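# Place two batteries into a standing charger

## Task

Put both batteries into the charger's bays, with the charger ending up upright and resting flat on the table; each battery seated in the upright charger counts. Lower every battery well down into its bay before releasing it, since even a small drop or slide can fail it. Anything held in place only by the robot at the end is not counted, so open the grippers and move the arms away once finished.

## Robot and tools

Robot: two arms, left_arm and right_arm, each ending in a two-finger gripper. All poses use one shared scene frame: origin on the table surface midway between the arms, +x pointing out over the table, +z up, and left_arm sitting on the +y side. The names left and right are labels for the arms, not sides of any camera image. Arm bases may be tilted, and any mounting plates plus the metal frame behind the arms are fixed obstacles; a "too close" warning counts a plate and its side of the frame as part of that arm.

Gripper geometry: fingers extend along the gripper's own +z axis and close along its y axis. The reported end_effector_position is the spot between the finger pads, roughly 1 cm short of the tips. Reported hand positions can be somewhat wrong, especially far out, and arms tend to stop a centimetre or more from the command, usually low.

Row layout (used by every motion tool): a single flat list of 16 numbers covering both arms, always all 16 even if one arm is idle. Order: left_arm x, y, z, qw, qx, qy, qz, opening, then right_arm x, y, z, qw, qx, qy, qz, opening. x, y, z are an absolute target location for that gripper in metres in the scene frame; the quaternion is an absolute target orientation, w first, also in the scene frame. Opening ranges -1 (closed) to +1 (fully open, 0.094 m). To keep an arm still, repeat the exact pose it last reported when it began resting, with its intended opening; to keep an orientation, resend the same quaternion each row rather than copying the drifting reported one.

execute_actions(actions): a list of up to 15 actions; each action is a table of up to 15 rows, one row per 1/30 s control step; if fewer rows are given the final row repeats to fill 15 steps. An empty list just returns the current state and images. Each target must lie within 0.6 m of the gripper's current position along each of that gripper's axes, or the action is rejected for both arms; a malformed action, or a first action failing this check against the latest state, rejects the whole call. Every control step the command is clamped to 70 mm and 16 degrees from the measured pose, so distant targets need several actions; after an action the arm continues only to its last clamped pose. Position takes priority over orientation when both cannot be met. Results include state, images, some per-step end_effector_position readings, and HELD marks where an arm's row was partly blocked.

move(target, speed, blocking): target is one 16-number row as above, a destination pose per arm. Grippers travel in straight lines, finishing together, over 0.5 to 10 s (longer paths are cut off at 10 s). speed is the path top speed in m/s, 0.002 to 0.5, default 0.25; rotation is capped at twice that in rad/s. Openings are sent at the start. Paths ignore obstacles and the other arm, and grippers may lag, wander, or overshoot speed near a straight arm. Faster contact and targets further beyond contact push harder. The result adds a "move:" line giving the ending (done, off_target, moving, held, fault), limits applied (paced = pose clipped; held = a check blocked steps, after which motion can surge), and each gripper's distance to its target. blocking=false returns after 0.5 s while motion continues; until a result shows it ended, further moves and execute_actions are refused, so use wait or stop.

wait(seconds): 0 to 10; lets time run with each arm holding its last command, returning early if a running move finishes. stop(): brakes a running move (needs room; fingers keep moving). zoom_image(camera, region): region [x0, y0, x1, y1] in pixels, at most 504 by 504, from cam_high, cam_low (504x504), cam_left_wrist or cam_right_wrist (616x616). show_instructions(): shows the scene's reference images (here a charging case quick start picture). finished_scene(scene): ends the scene given by number; irreversible, and reports whether the goal was met.

Gripping: grip_measured is the measured finger opening on the command scale, each gripper offset by up to about 1 mm. To hold something, command about 0.03 below grip_measured; smaller differences grip more lightly. Finger force tops out around 50 to 62 N per pad, less on thin parts.

Result lines: "Hand target" is the pose the controller is currently steering toward; "pose unreachable" means a clearance check altered or blocked that arm's command; FAULT lines mean an arm stopped. Joint ranges (rad), base to gripper: waist -2.618 to 3.054, shoulder 0 to 3.142, elbow 0 to 3.142, wrist pitch -1.571 to 1.571, wrist yaw -1.571 to 1.571, wrist roll -2.094 to 2.094. Joint torques are raw drive outputs with offsets and noise. Holding loads heats motors: MOTOR HOT appears at 75 °C, 90 °C pauses that arm for 10 s, and 100 °C makes it go limp and drop.

Avoid: releasing batteries above a bay, dropping or sliding objects, pushing anything off the table, tipping the charger, hard impacts, and letting the arms collide or press on each other. Loose objects may occasionally get nudged by outside disturbances. Finish with grippers open and arms clear.

Each tool is called after "Request:" as a command line: name --argument value for each argument, lists and objects as JSON in quotes; but a table of rows of numbers goes row by row, as --pt "numbers of a row", without its own name.

Reference images:

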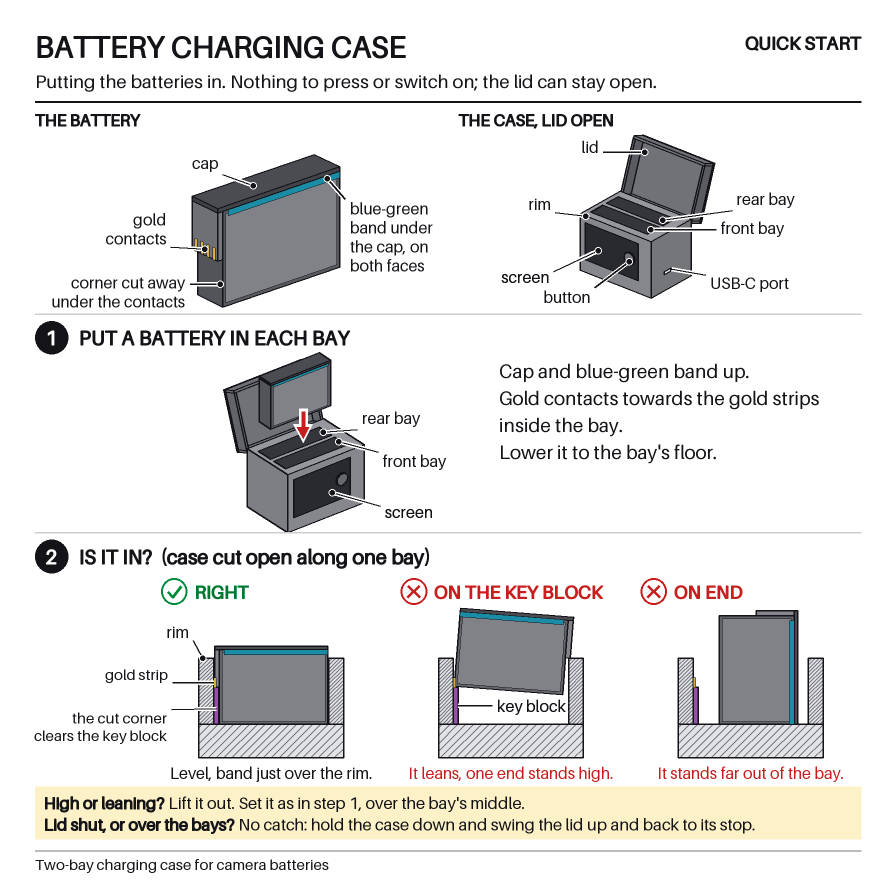

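## Session

Request:
execute_actions --actions '[]'

Scene clock: 0.00 s.
left_arm: end_effector_position=(+0.3304, +0.4111, +0.1327) grip_measured=+1.000 end_effector_quat_wxyz=(+0.513, +0.095, +0.778, -0.350) | right_arm: end_effector_position=(+0.3322, -0.4937, +0.1851) grip_measured=+1.000 end_effector_quat_wxyz=(+0.367, +0.036, +0.930, -0.010)
Joint positions: left_arm=[0.764 1.743 0.388 0.374 1.245 0.755 0.094] | right_arm=[-0.318  1.24   0.613 -0.046 -0.104 -0.374  0.094]
Joint velocities: left_arm=[-0.012 -0.007 -0.002 -0.051  0.022  0.007  0.   ] | right_arm=[-0.022 -0.007  0.007  0.11  -0.037 -0.037  0.   ]
Joint torques (N m, as the arm reports them, + toward a larger angle): no reading
Motor temperatures (°C, as the motors report them): left_arm=[18 22 21 19 23 21] | right_arm=[23 20 22 20 22 20]
Hand target (left_arm): +0.332, +0.410, +0.138; +0.521, +0.101, +0.770, -0.353
Hand target (right_arm): +0.339, -0.496, +0.197; +0.385, +0.034, +0.922, -0.014

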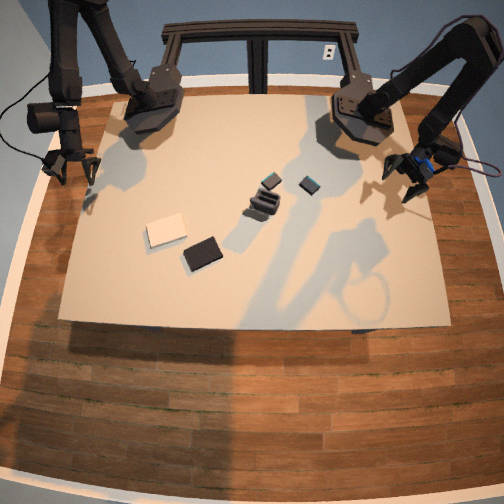

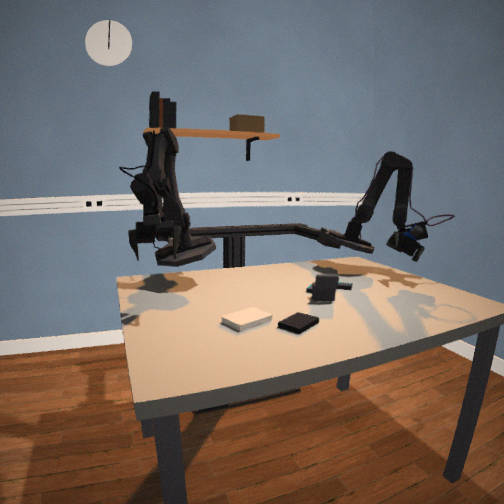

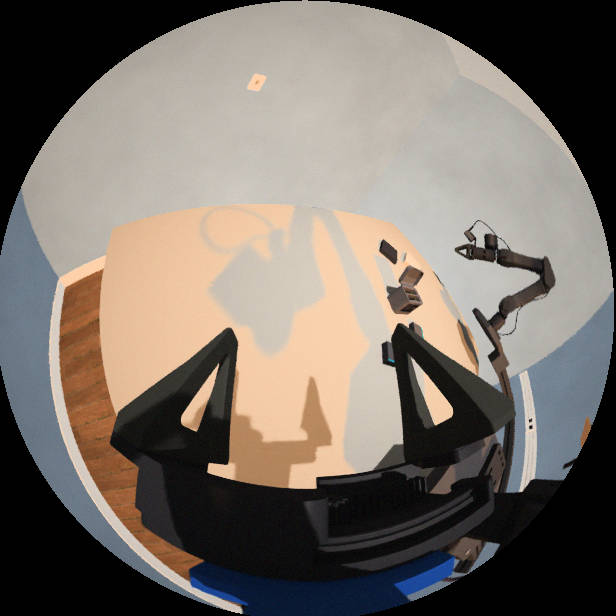

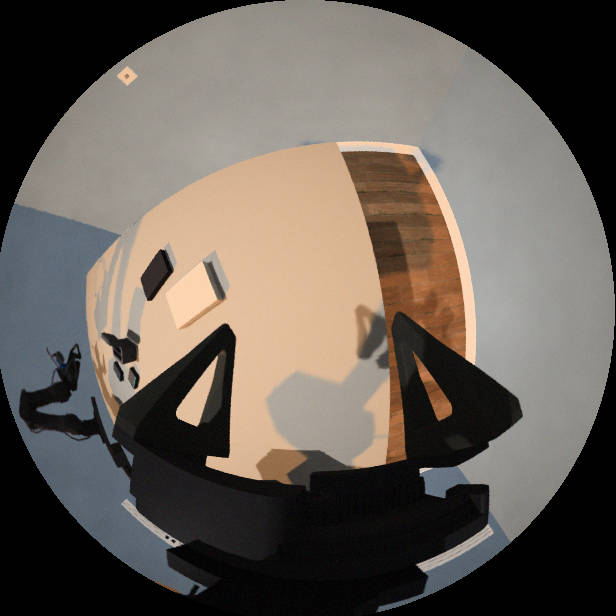

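Request:
zoom_image --camera "cam_high" --region '[220, 155, 340, 245]'

Request:
zoom_image --camera "cam_low" --region '[270, 250, 380, 330]'

Request:
zoom_image --camera "cam_left_wrist" --region '[350, 240, 470, 380]'

Region (220, 155, 340, 245) of cam_high's 504x504 image, scaled by 4.200, with more detail than that image has; it fills the top 378 rows of this view, and the rest is white.

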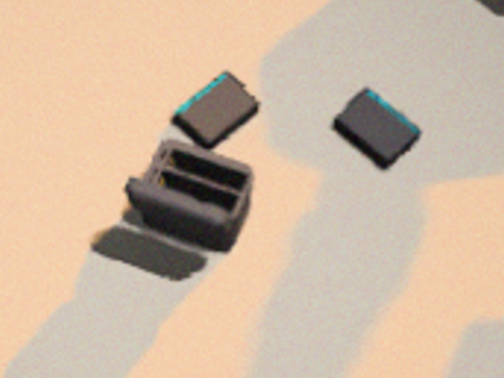

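Region (270, 250, 380, 330) of cam_low's 504x504 image, scaled by 4.582, with more detail than that image has; it fills the top 367 rows of this view, and the rest is white.

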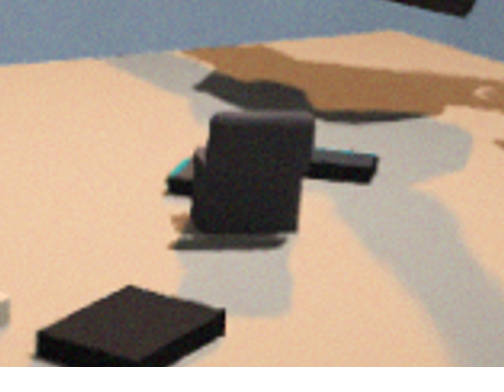

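Region (350, 240, 470, 380) of cam_left_wrist's 616x616 image, scaled by 3.600, with more detail than that image has; it fills the left 432 columns of this view, and the rest is white.

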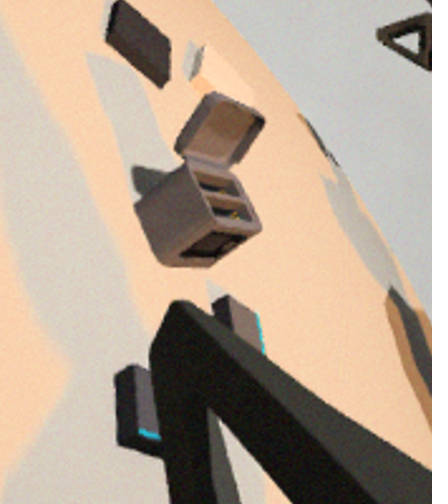

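Request:
move --target '[0.27,0.12,0.2,0,0,1,0,1, 0.3322,-0.4937,0.1851,0.367,0.036,0.930,-0.010,1]' --speed 0.3

Scene clock: 36.93 s.
left_arm: end_effector_position=(+0.2662, +0.1216, +0.1921) grip_measured=+1.000 end_effector_quat_wxyz=(+0.001, -0.007, +1.000, +0.011) | right_arm: end_effector_position=(+0.3321, -0.4937, +0.1850) grip_measured=+1.000 end_effector_quat_wxyz=(+0.366, +0.036, +0.930, -0.010)
Joint positions: left_arm=[-0.943  2.02   1.426 -1.112 -0.258 -1.007  0.094] | right_arm=[-0.318  1.24   0.613 -0.046 -0.103 -0.374  0.094]
Joint velocities: left_arm=[ 0.012  0.002 -0.007  0.022  0.066  0.007  0.   ] | right_arm=[-0.007 -0.012 -0.002 -0.037 -0.007 -0.007  0.   ]
Joint torques (N m, as the arm reports them, + toward a larger angle): left_arm=[-3.33 -8.15  6.24  0.03 -0.03 -0.05] | right_arm=[ 0.88 -4.71  6.93  1.37 -0.12 -0.02]
Motor temperatures (°C, as the motors report them): left_arm=[18 24 21 19 23 21] | right_arm=[23 21 23 24 22 20]
Hand target (left_arm): +0.267, +0.114, +0.200; +0.006, -0.006, +1.000, +0.004
Hand target (right_arm): +0.332, -0.494, +0.185; +0.367, +0.036, +0.930, -0.010
Off the commanded pose (left_arm): 0.009 m, 2 deg.
Off the commanded pose (right_arm): 0.000 m, 0 deg.
move: done

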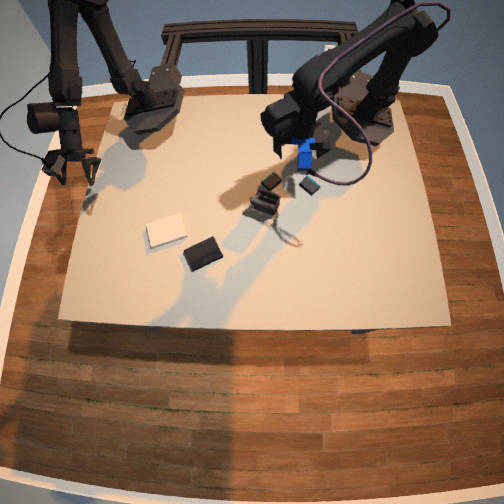

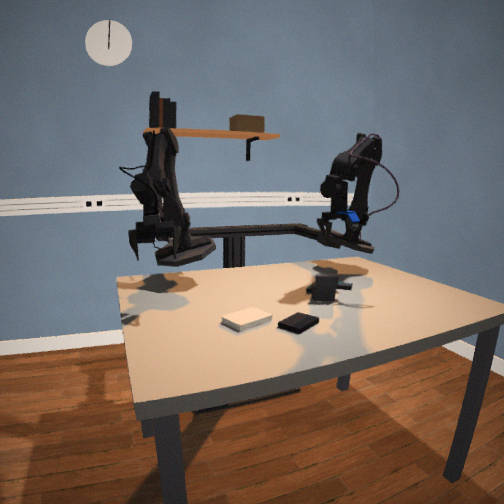

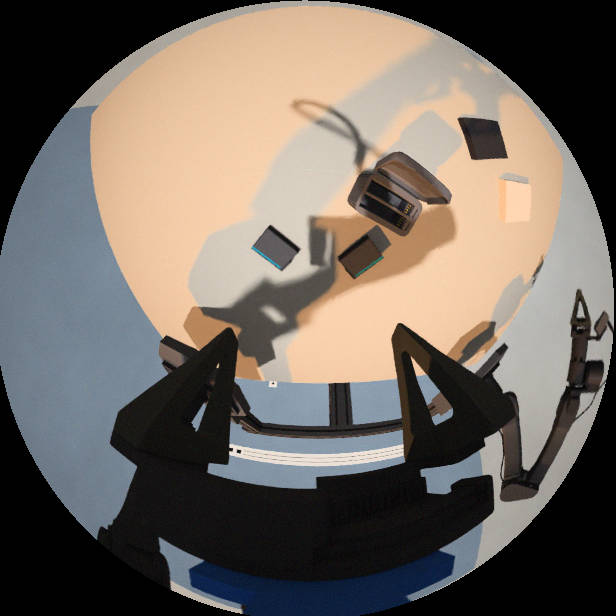

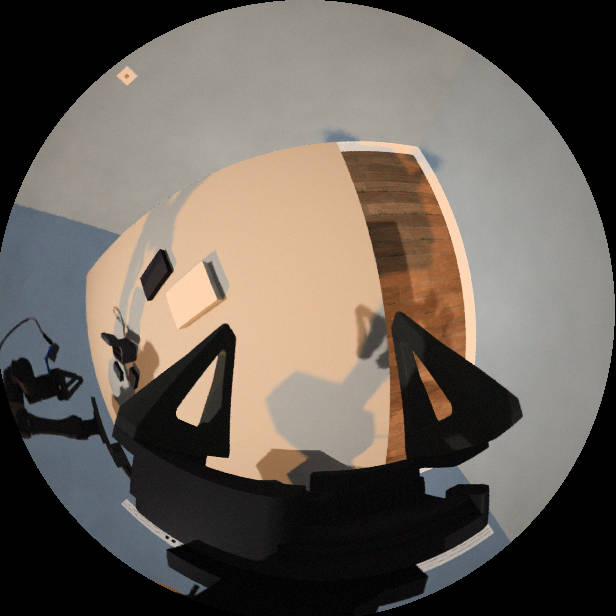

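Request:
zoom_image --camera "cam_left_wrist" --region '[240, 140, 470, 300]'

Region (240, 140, 470, 300) of cam_left_wrist's 616x616 image, scaled by 2.191, with more detail than that image has; it fills the top 351 rows of this view, and the rest is white.

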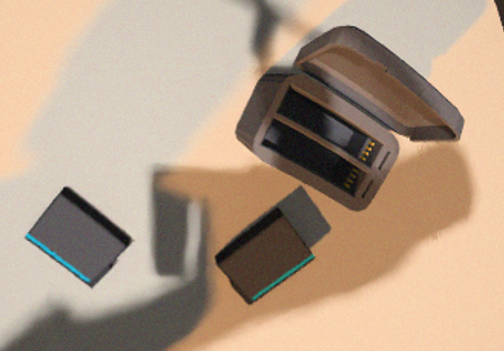

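Request:
move --target '[0.25,0.045,0.14,0,0.961,0.276,0,1, 0.3322,-0.4937,0.1851,0.367,0.036,0.930,-0.010,1]' --speed 0.2

Scene clock: 95.20 s.
left_arm: end_effector_position=(+0.2488, +0.0605, +0.1315) grip_measured=+1.000 end_effector_quat_wxyz=(-0.021, +0.958, +0.284, +0.001) | right_arm: end_effector_position=(+0.3319, -0.4937, +0.1849) grip_measured=+1.000 end_effector_quat_wxyz=(+0.366, +0.036, +0.930, -0.010)
Joint positions: left_arm=[-1.023  2.284  1.527 -0.989 -0.244  1.485  0.094] | right_arm=[-0.318  1.24   0.613 -0.047 -0.103 -0.374  0.094]
Joint velocities: left_arm=[-0.002 -0.002  0.002  0.022  0.022  0.022  0.   ] | right_arm=[ 0.007 -0.002 -0.007  0.037  0.051  0.051  0.   ]
Joint torques (N m, as the arm reports them, + toward a larger angle): left_arm=[-4.05 -9.99  5.96  0.15  0.08  0.07] | right_arm=[ 0.77 -4.75  6.8   1.37 -0.16 -0.03]
Motor temperatures (°C, as the motors report them): left_arm=[19 25 23 19 23 21] | right_arm=[23 21 23 25 22 20]
Hand target (left_arm): +0.249, +0.046, +0.139; +0.000, +0.961, +0.276, -0.000
Hand target (right_arm): +0.332, -0.494, +0.185; +0.367, +0.036, +0.930, -0.010
Off the commanded pose (left_arm): 0.018 m, 3 deg.
Off the commanded pose (right_arm): 0.000 m, 0 deg.
move: off_target (left_arm)

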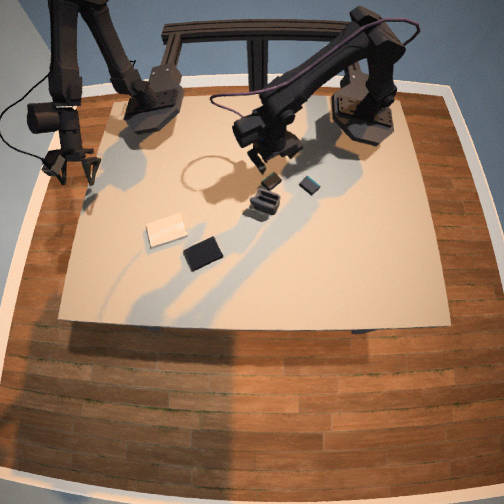

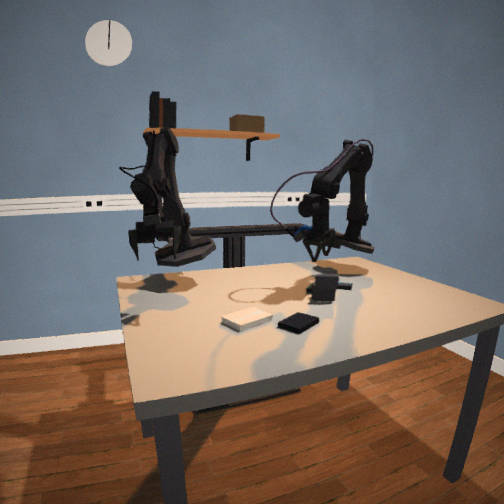

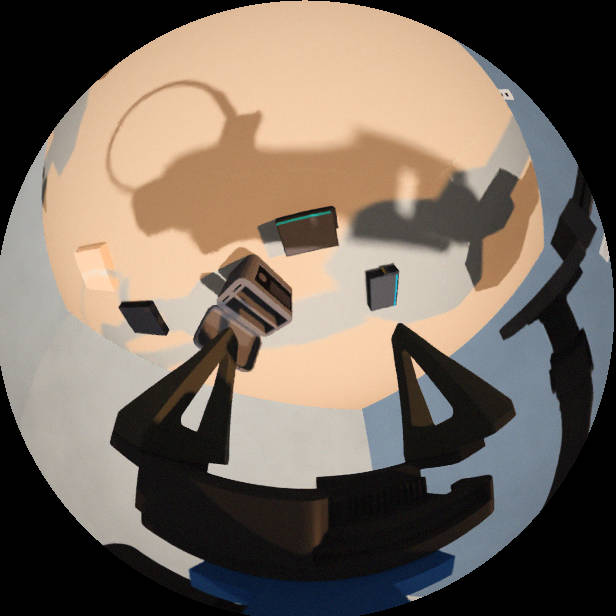

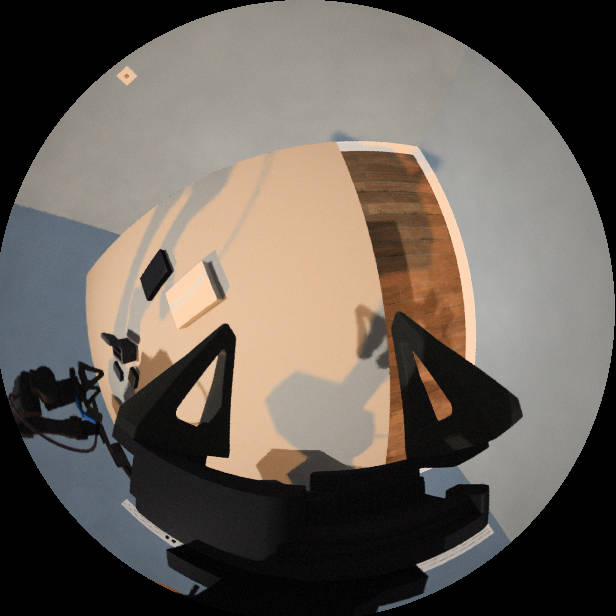

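Request:
move --target '[0.23,0.035,0.085,-0.0636,0.9163,0.3609,0.1615,0.7, 0.3322,-0.4937,0.1851,0.367,0.036,0.930,-0.010,1]' --speed 0.15

Scene clock: 126.73 s.
left_arm: end_effector_position=(+0.2277, +0.0446, +0.0759) grip_measured=+0.702 end_effector_quat_wxyz=(-0.072, +0.917, +0.361, +0.156) | right_arm: end_effector_position=(+0.3318, -0.4937, +0.1848) grip_measured=+1.000 end_effector_quat_wxyz=(+0.366, +0.036, +0.930, -0.010)
Joint positions: left_arm=[-1.181  2.543  1.609 -0.982 -0.514  1.099  0.08 ] | right_arm=[-0.318  1.24   0.613 -0.047 -0.102 -0.374  0.094]
Joint velocities: left_arm=[-0.007 -0.007  0.007 -0.022 -0.051  0.022  0.   ] | right_arm=[ 0.007 -0.002 -0.022 -0.007  0.007 -0.051  0.   ]
Joint torques (N m, as the arm reports them, + toward a larger angle): left_arm=[ -3.63 -11.59   5.56  -0.24  -0.24  -0.08] | right_arm=[ 0.78 -4.66  6.79  1.36 -0.13 -0.03]
Motor temperatures (°C, as the motors report them): left_arm=[19 26 23 19 23 21] | right_arm=[23 21 24 26 22 20]
Hand target (left_arm): +0.229, +0.036, +0.084; -0.061, +0.917, +0.361, +0.162
Hand target (right_arm): +0.332, -0.494, +0.185; +0.367, +0.036, +0.930, -0.010
Off the commanded pose (left_arm): 0.013 m, 1 deg.
Off the commanded pose (right_arm): 0.000 m, 0 deg.
move: off_target (left_arm)

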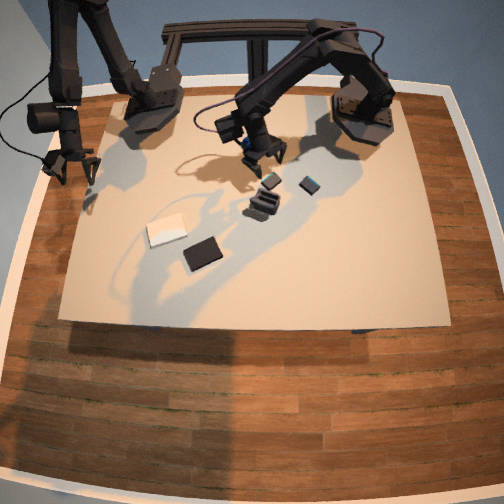

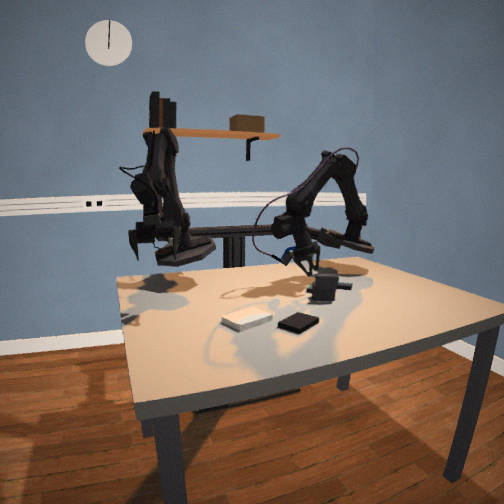

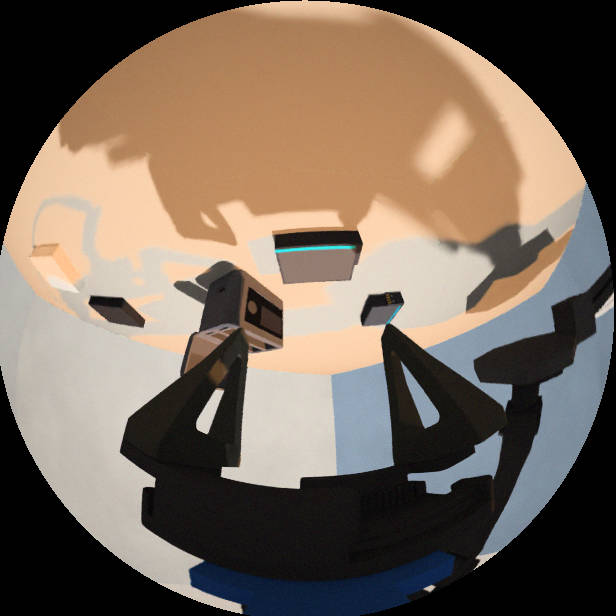

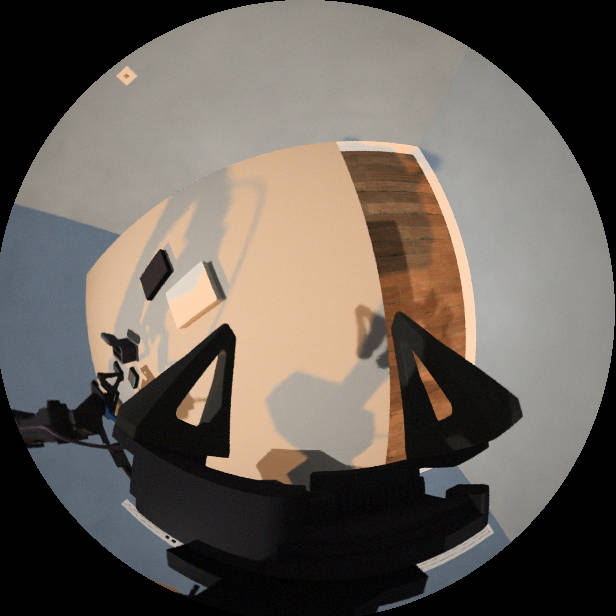

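Request:
move --target '[0.23,0.035,0.042,-0.0636,0.9163,0.3609,0.1615,0.7, 0.3322,-0.4937,0.1851,0.367,0.036,0.930,-0.010,1]' --speed 0.08

Request:
zoom_image --camera "cam_left_wrist" --region '[200, 180, 440, 380]'

Scene clock: 138.80 s.
left_arm: end_effector_position=(+0.2243, +0.0407, +0.0389) grip_measured=+0.702 end_effector_quat_wxyz=(-0.074, +0.917, +0.358, +0.159) | right_arm: end_effector_position=(+0.3318, -0.4937, +0.1848) grip_measured=+1.000 end_effector_quat_wxyz=(+0.366, +0.036, +0.930, -0.010)
Joint positions: left_arm=[-1.175  2.635  1.609 -0.893 -0.521  1.108  0.08 ] | right_arm=[-0.318  1.24   0.613 -0.047 -0.102 -0.374  0.094]
Joint velocities: left_arm=[ 0.002 -0.017 -0.017  0.051  0.051  0.007  0.001] | right_arm=[ 0.002 -0.002 -0.022  0.007  0.051  0.051  0.   ]
Joint torques (N m, as the arm reports them, + toward a larger angle): left_arm=[ -2.13 -12.13   4.22  -0.04  -0.19   0.12] | right_arm=[ 0.89 -4.73  6.87  1.35 -0.13 -0.02]
Motor temperatures (°C, as the motors report them): left_arm=[19 27 23 19 23 21] | right_arm=[23 21 24 26 22 20]
Hand target (left_arm): +0.230, +0.035, +0.042; -0.063, +0.916, +0.361, +0.161
Hand target (right_arm): +0.332, -0.494, +0.185; +0.367, +0.036, +0.930, -0.010
Off the commanded pose (left_arm): 0.009 m, 1 deg.
Off the commanded pose (right_arm): 0.000 m, 0 deg.
move: done

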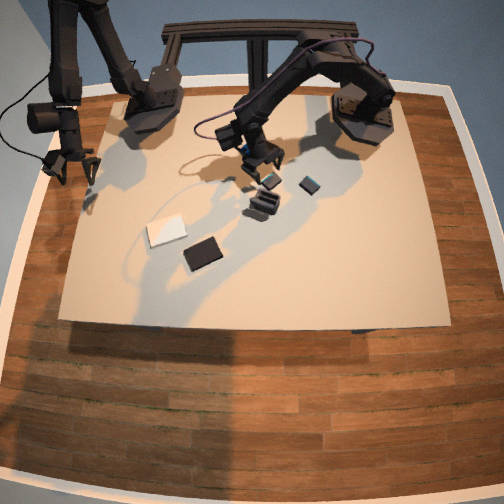

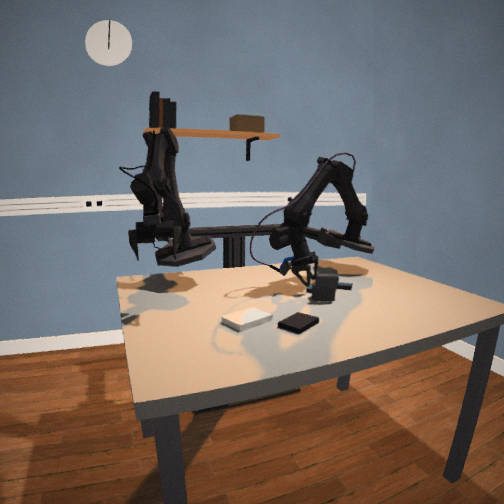

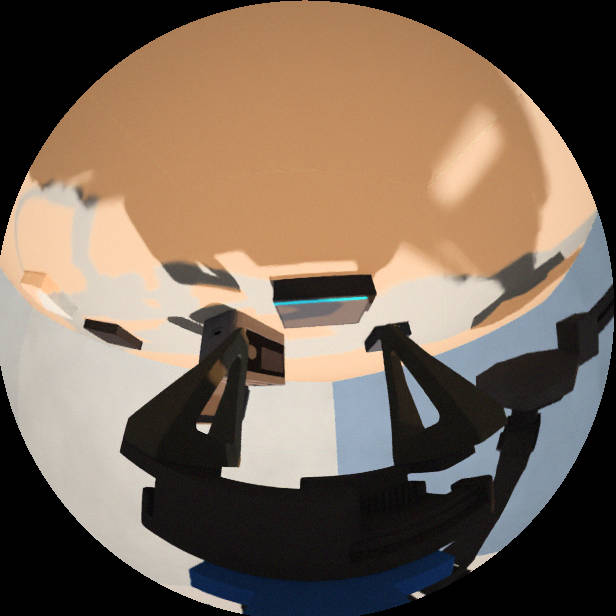

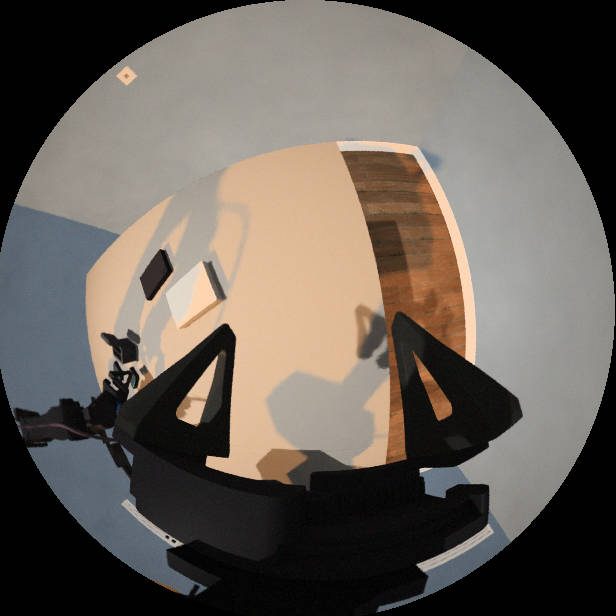

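Region (200, 180, 440, 380) of cam_left_wrist's 616x616 image, scaled by 2.100, with more detail than that image has.

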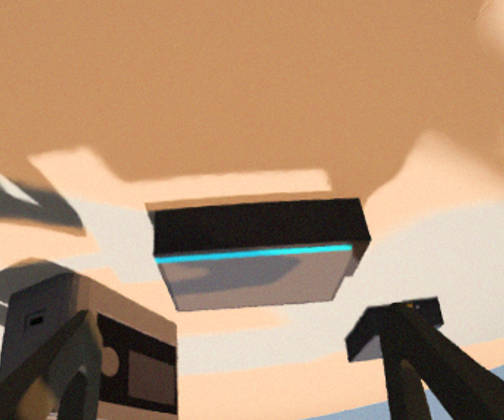

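Request:
move --target '[0.235,0.0455,0.032,-0.0636,0.9163,0.3609,0.1615,0.7, 0.3322,-0.4937,0.1851,0.367,0.036,0.930,-0.010,1]' --speed 0.05

Request:
zoom_image --camera "cam_left_wrist" --region '[200, 220, 440, 420]'

Scene clock: 147.70 s.
left_arm: end_effector_position=(+0.2326, +0.0448, +0.0295) grip_measured=+0.702 end_effector_quat_wxyz=(-0.068, +0.916, +0.362, +0.158) | right_arm: end_effector_position=(+0.3317, -0.4938, +0.1847) grip_measured=+1.000 end_effector_quat_wxyz=(+0.366, +0.036, +0.930, -0.010)
Joint positions: left_arm=[-1.147  2.635  1.577 -0.832 -0.529  1.136  0.08 ] | right_arm=[-0.318  1.24   0.613 -0.048 -0.102 -0.374  0.094]
Joint velocities: left_arm=[-0.002 -0.027 -0.017 -0.066 -0.066  0.037  0.   ] | right_arm=[-0.002 -0.012 -0.017 -0.022 -0.022 -0.007  0.   ]
Joint torques (N m, as the arm reports them, + toward a larger angle): left_arm=[ -2.46 -12.83   2.42  -0.01  -0.23   0.11] | right_arm=[ 0.84 -4.69  6.88  1.36 -0.13 -0.01]
Motor temperatures (°C, as the motors report them): left_arm=[19 27 23 19 23 21] | right_arm=[23 21 24 26 22 20]
Hand target (left_arm): +0.235, +0.045, +0.032; -0.064, +0.916, +0.361, +0.161
Hand target (right_arm): +0.332, -0.494, +0.185; +0.367, +0.036, +0.930, -0.010
Off the commanded pose (left_arm): 0.004 m, 1 deg.
Off the commanded pose (right_arm): 0.001 m, 0 deg.
move: done

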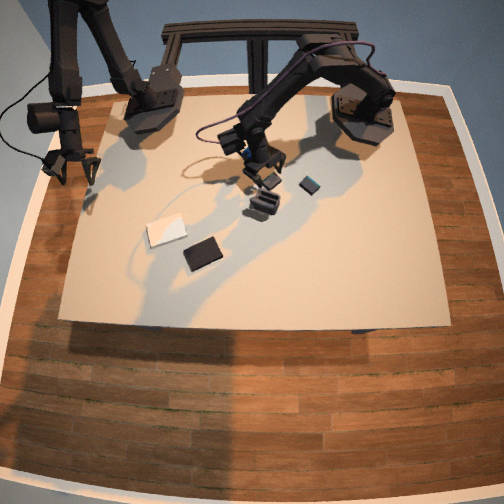

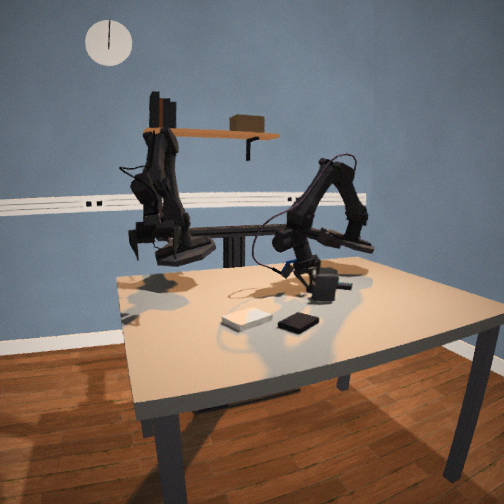

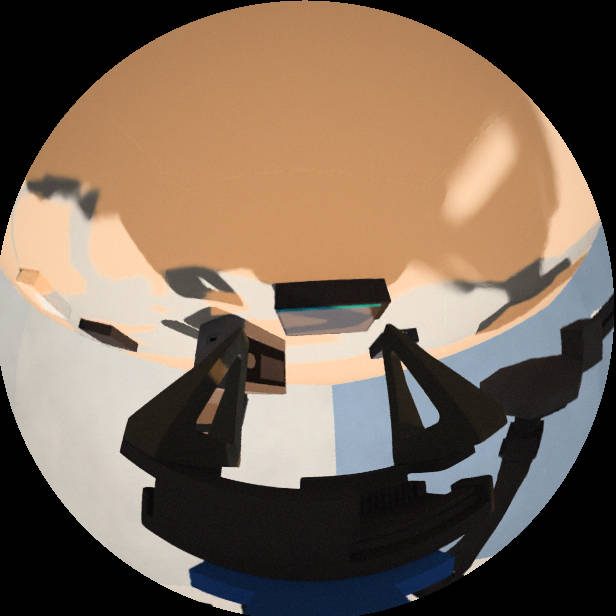

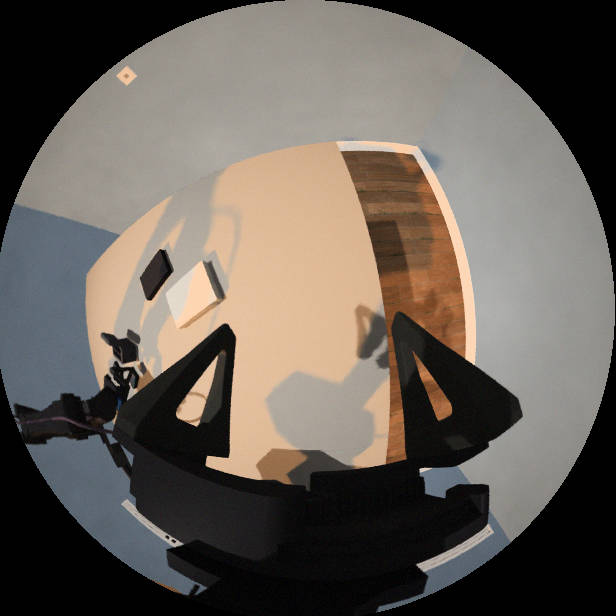

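Region (200, 220, 440, 420) of cam_left_wrist's 616x616 image, scaled by 2.100, with more detail than that image has.

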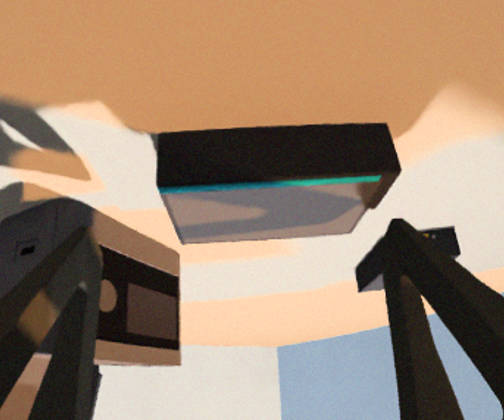

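Request:
move --target '[0.231,0.050,0.016,-0.0678,0.9065,0.3848,0.1598,0.7, 0.3322,-0.4937,0.1851,0.367,0.036,0.930,-0.010,1]' --speed 0.04

Request:
zoom_image --camera "cam_left_wrist" --region '[200, 220, 440, 420]'

Scene clock: 155.67 s.
left_arm: end_effector_position=(+0.2298, +0.0461, +0.0191) grip_measured=+0.702 end_effector_quat_wxyz=(-0.066, +0.909, +0.379, +0.159) | right_arm: end_effector_position=(+0.3317, -0.4938, +0.1847) grip_measured=+1.000 end_effector_quat_wxyz=(+0.366, +0.036, +0.930, -0.010)
Joint positions: left_arm=[-1.147  2.655  1.564 -0.801 -0.53   1.098  0.08 ] | right_arm=[-0.318  1.24   0.613 -0.048 -0.102 -0.374  0.094]
Joint velocities: left_arm=[ 0.002  0.002 -0.007  0.007  0.022 -0.066 -0.001] | right_arm=[-0.002  0.012 -0.002  0.051  0.007 -0.037  0.   ]
Joint torques (N m, as the arm reports them, + toward a larger angle): left_arm=[ -1.86 -11.62   2.5   -0.03  -0.19  -0.03] | right_arm=[ 0.93 -4.59  6.78  1.4  -0.11  0.01]
Motor temperatures (°C, as the motors report them): left_arm=[19 28 22 19 23 21] | right_arm=[23 21 24 27 22 20]
Hand target (left_arm): +0.231, +0.050, +0.016; -0.068, +0.906, +0.385, +0.160
Hand target (right_arm): +0.332, -0.494, +0.185; +0.367, +0.036, +0.930, -0.010
Off the commanded pose (left_arm): 0.005 m, 1 deg.
Off the commanded pose (right_arm): 0.001 m, 0 deg.
move: done

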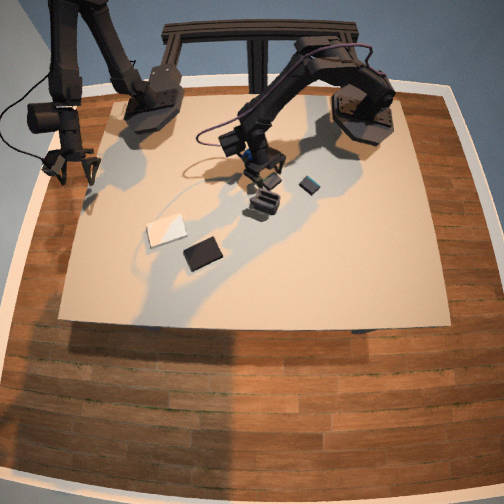

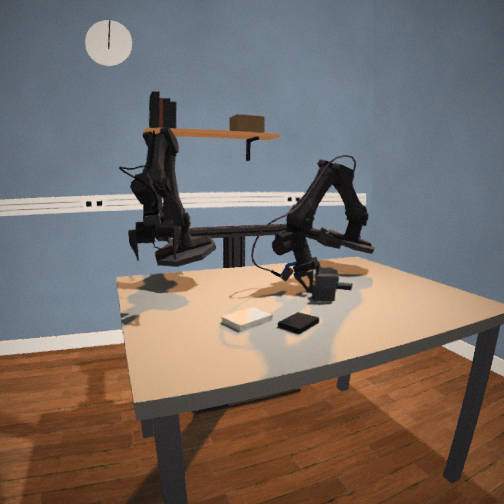

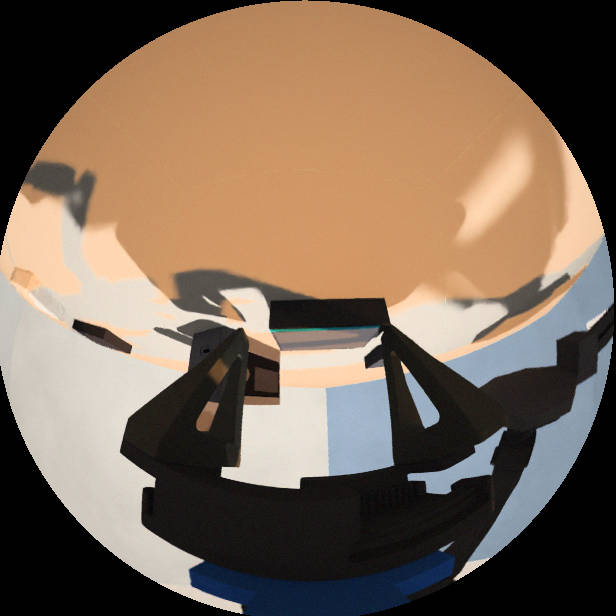

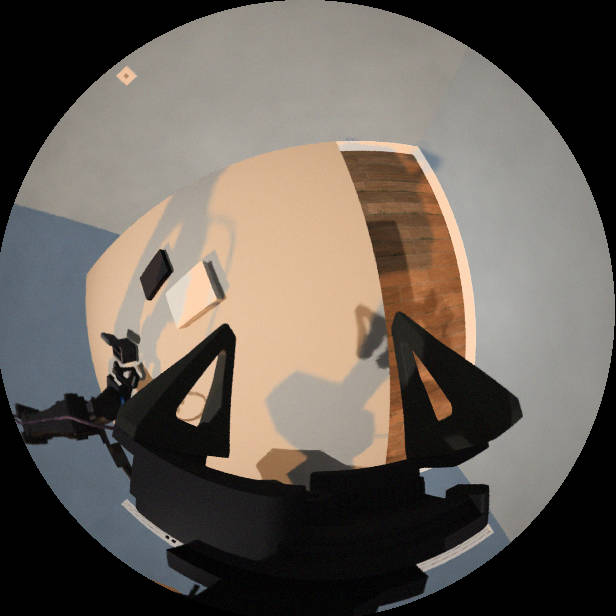

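Region (200, 220, 440, 420) of cam_left_wrist's 616x616 image, scaled by 2.100, with more detail than that image has.

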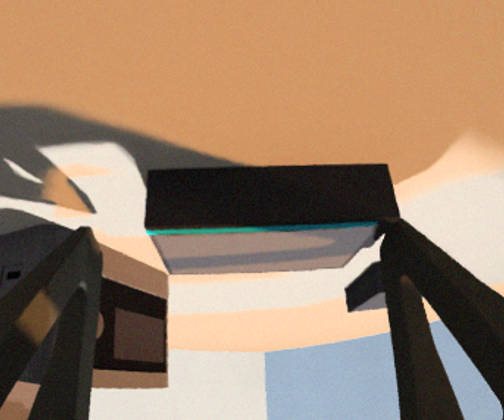

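Request:
move --target '[0.226,0.057,0.019,-0.0678,0.9065,0.3848,0.1598,0.85, 0.3322,-0.4937,0.1851,0.367,0.036,0.930,-0.010,1]' --speed 0.04

Request:
zoom_image --camera "cam_left_wrist" --region '[200, 220, 440, 420]'

Scene clock: 159.90 s.
left_arm: end_effector_position=(+0.2235, +0.0587, +0.0125) grip_measured=+0.849 end_effector_quat_wxyz=(-0.079, +0.909, +0.377, +0.161) | right_arm: end_effector_position=(+0.3317, -0.4938, +0.1846) grip_measured=+1.000 end_effector_quat_wxyz=(+0.365, +0.037, +0.930, -0.010)
Joint positions: left_arm=[-1.147  2.654  1.519 -0.787 -0.532  1.09   0.087] | right_arm=[-0.318  1.24   0.613 -0.048 -0.102 -0.374  0.094]
Joint velocities: left_arm=[ 0.007 -0.007  0.002  0.007  0.081 -0.051  0.001] | right_arm=[-0.012  0.002  0.017 -0.007  0.051 -0.066  0.   ]
Joint torques (N m, as the arm reports them, + toward a larger angle): left_arm=[ -2.38 -14.04   2.1   -0.02  -0.12  -0.02] | right_arm=[ 0.73 -4.66  6.86  1.37 -0.14  0.  ]
Motor temperatures (°C, as the motors report them): left_arm=[19 28 22 19 23 21] | right_arm=[23 21 24 27 22 20]
Hand target (left_arm): +0.226, +0.057, +0.019; -0.068, +0.906, +0.385, +0.160
Hand target (right_arm): +0.332, -0.494, +0.185; +0.367, +0.036, +0.930, -0.010
Off the commanded pose (left_arm): 0.007 m, 2 deg.
Off the commanded pose (right_arm): 0.001 m, 0 deg.
move: done

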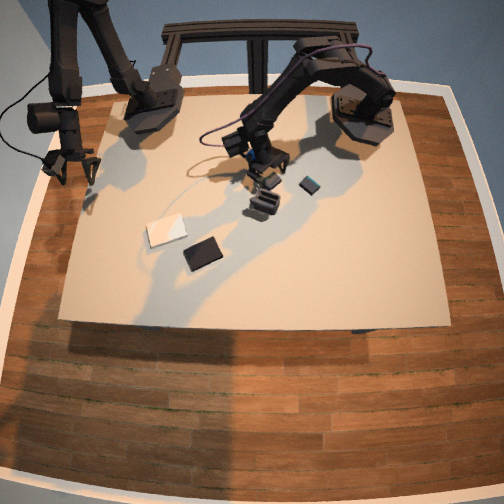

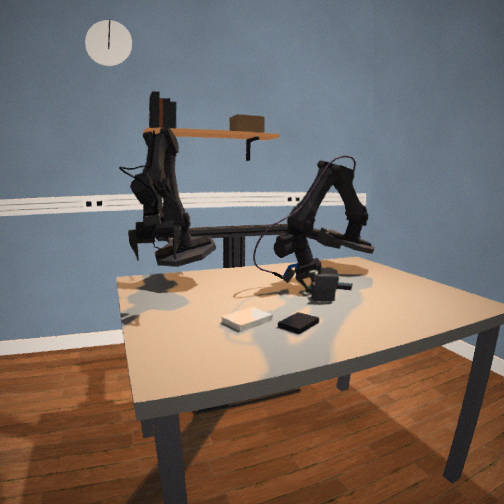

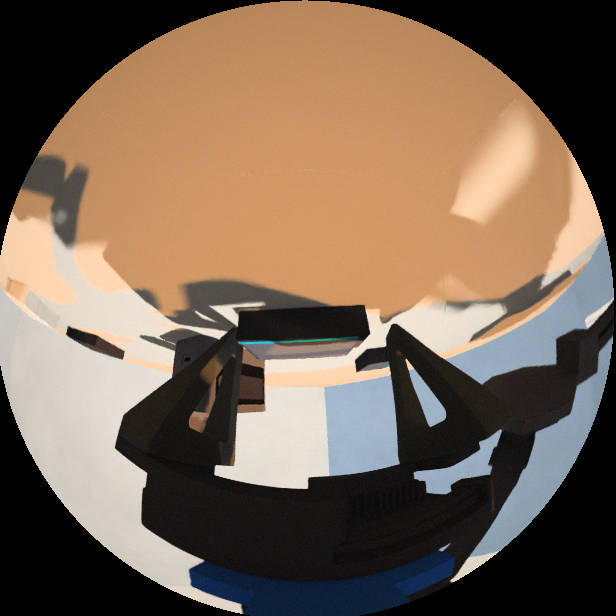

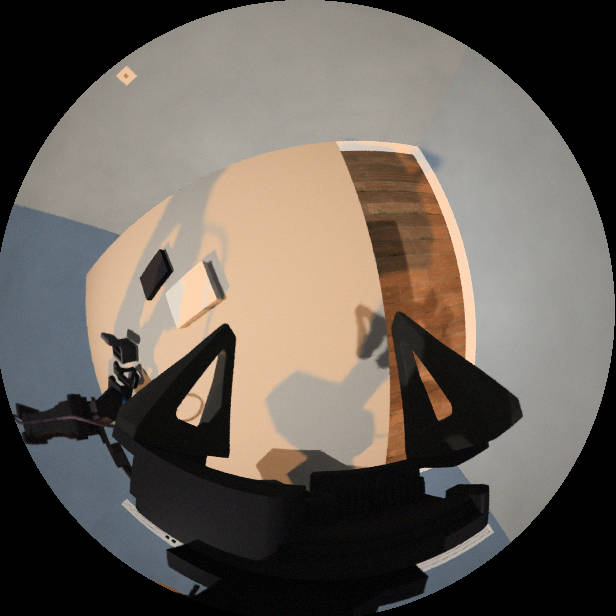

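Region (200, 220, 440, 420) of cam_left_wrist's 616x616 image, scaled by 2.100, with more detail than that image has.

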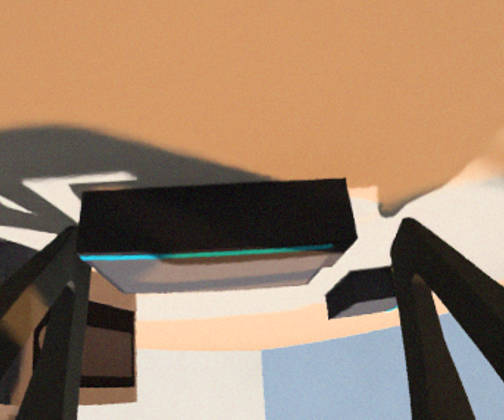

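Request:
move --target '[0.2295,0.053,0.017,-0.0678,0.9065,0.3848,0.1598,0.85, 0.3322,-0.4937,0.1851,0.367,0.036,0.930,-0.010,1]' --speed 0.02

Request:
zoom_image --camera "cam_left_wrist" --region '[200, 220, 440, 420]'

Scene clock: 167.97 s.
left_arm: end_effector_position=(+0.2236, +0.0586, +0.0124) grip_measured=+0.849 end_effector_quat_wxyz=(-0.079, +0.909, +0.377, +0.161) | right_arm: end_effector_position=(+0.3317, -0.4938, +0.1846) grip_measured=+1.000 end_effector_quat_wxyz=(+0.365, +0.037, +0.930, -0.010)
Joint positions: left_arm=[-1.147  2.654  1.519 -0.786 -0.532  1.089  0.087] | right_arm=[-0.318  1.24   0.613 -0.048 -0.102 -0.374  0.094]
Joint velocities: left_arm=[ 0.002 -0.002 -0.007  0.051  0.051 -0.022  0.001] | right_arm=[-0.012 -0.007 -0.017  0.051  0.066 -0.022  0.   ]
Joint torques (N m, as the arm reports them, + toward a larger angle): left_arm=[ -1.94 -12.33   3.87  -0.11  -0.15   0.03] | right_arm=[ 0.8  -4.54  6.84  1.38 -0.19 -0.02]
Motor temperatures (°C, as the motors report them): left_arm=[19 29 22 19 23 21] | right_arm=[23 21 24 27 22 20]
Hand target (left_arm): +0.229, +0.053, +0.017; -0.068, +0.907, +0.385, +0.160
Hand target (right_arm): +0.332, -0.494, +0.185; +0.367, +0.036, +0.930, -0.010
Off the commanded pose (left_arm): 0.009 m, 2 deg.
Off the commanded pose (right_arm): 0.001 m, 0 deg.
move: done

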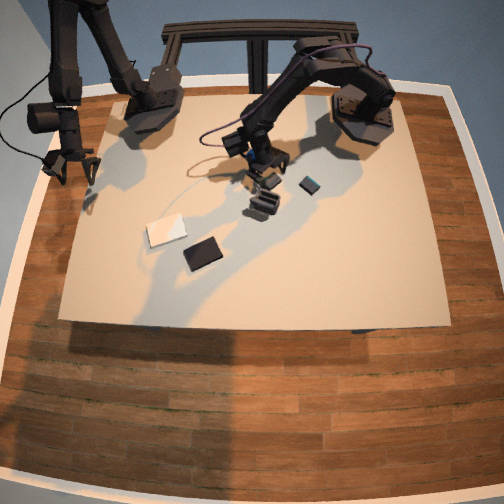

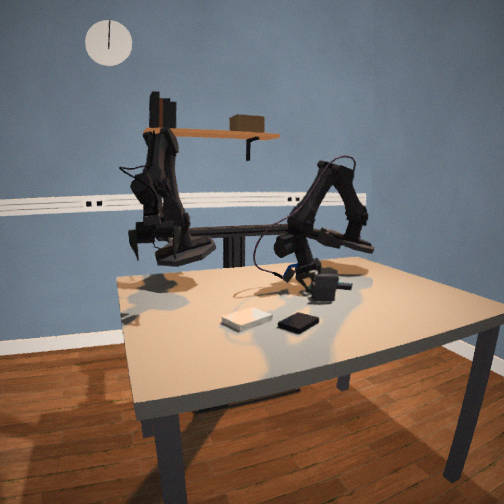

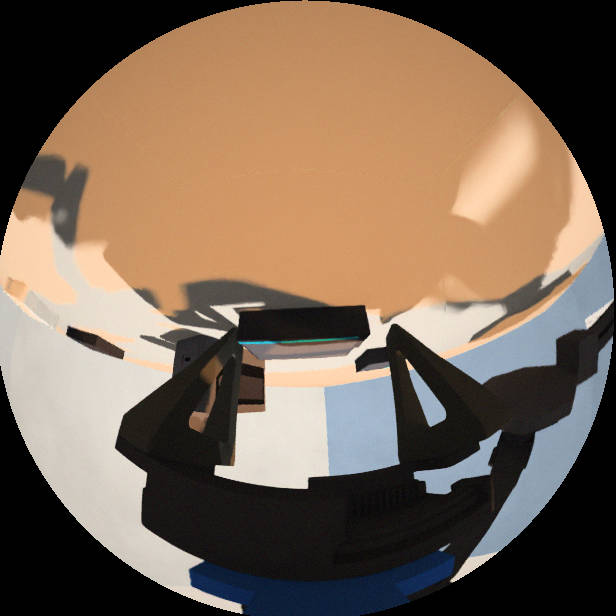

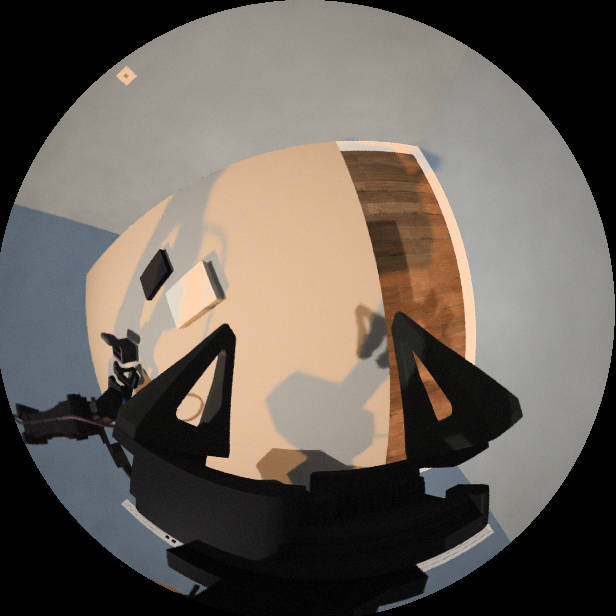

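Region (200, 220, 440, 420) of cam_left_wrist's 616x616 image, scaled by 2.100, with more detail than that image has.

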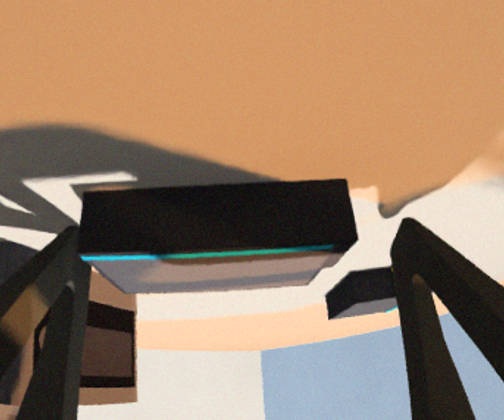

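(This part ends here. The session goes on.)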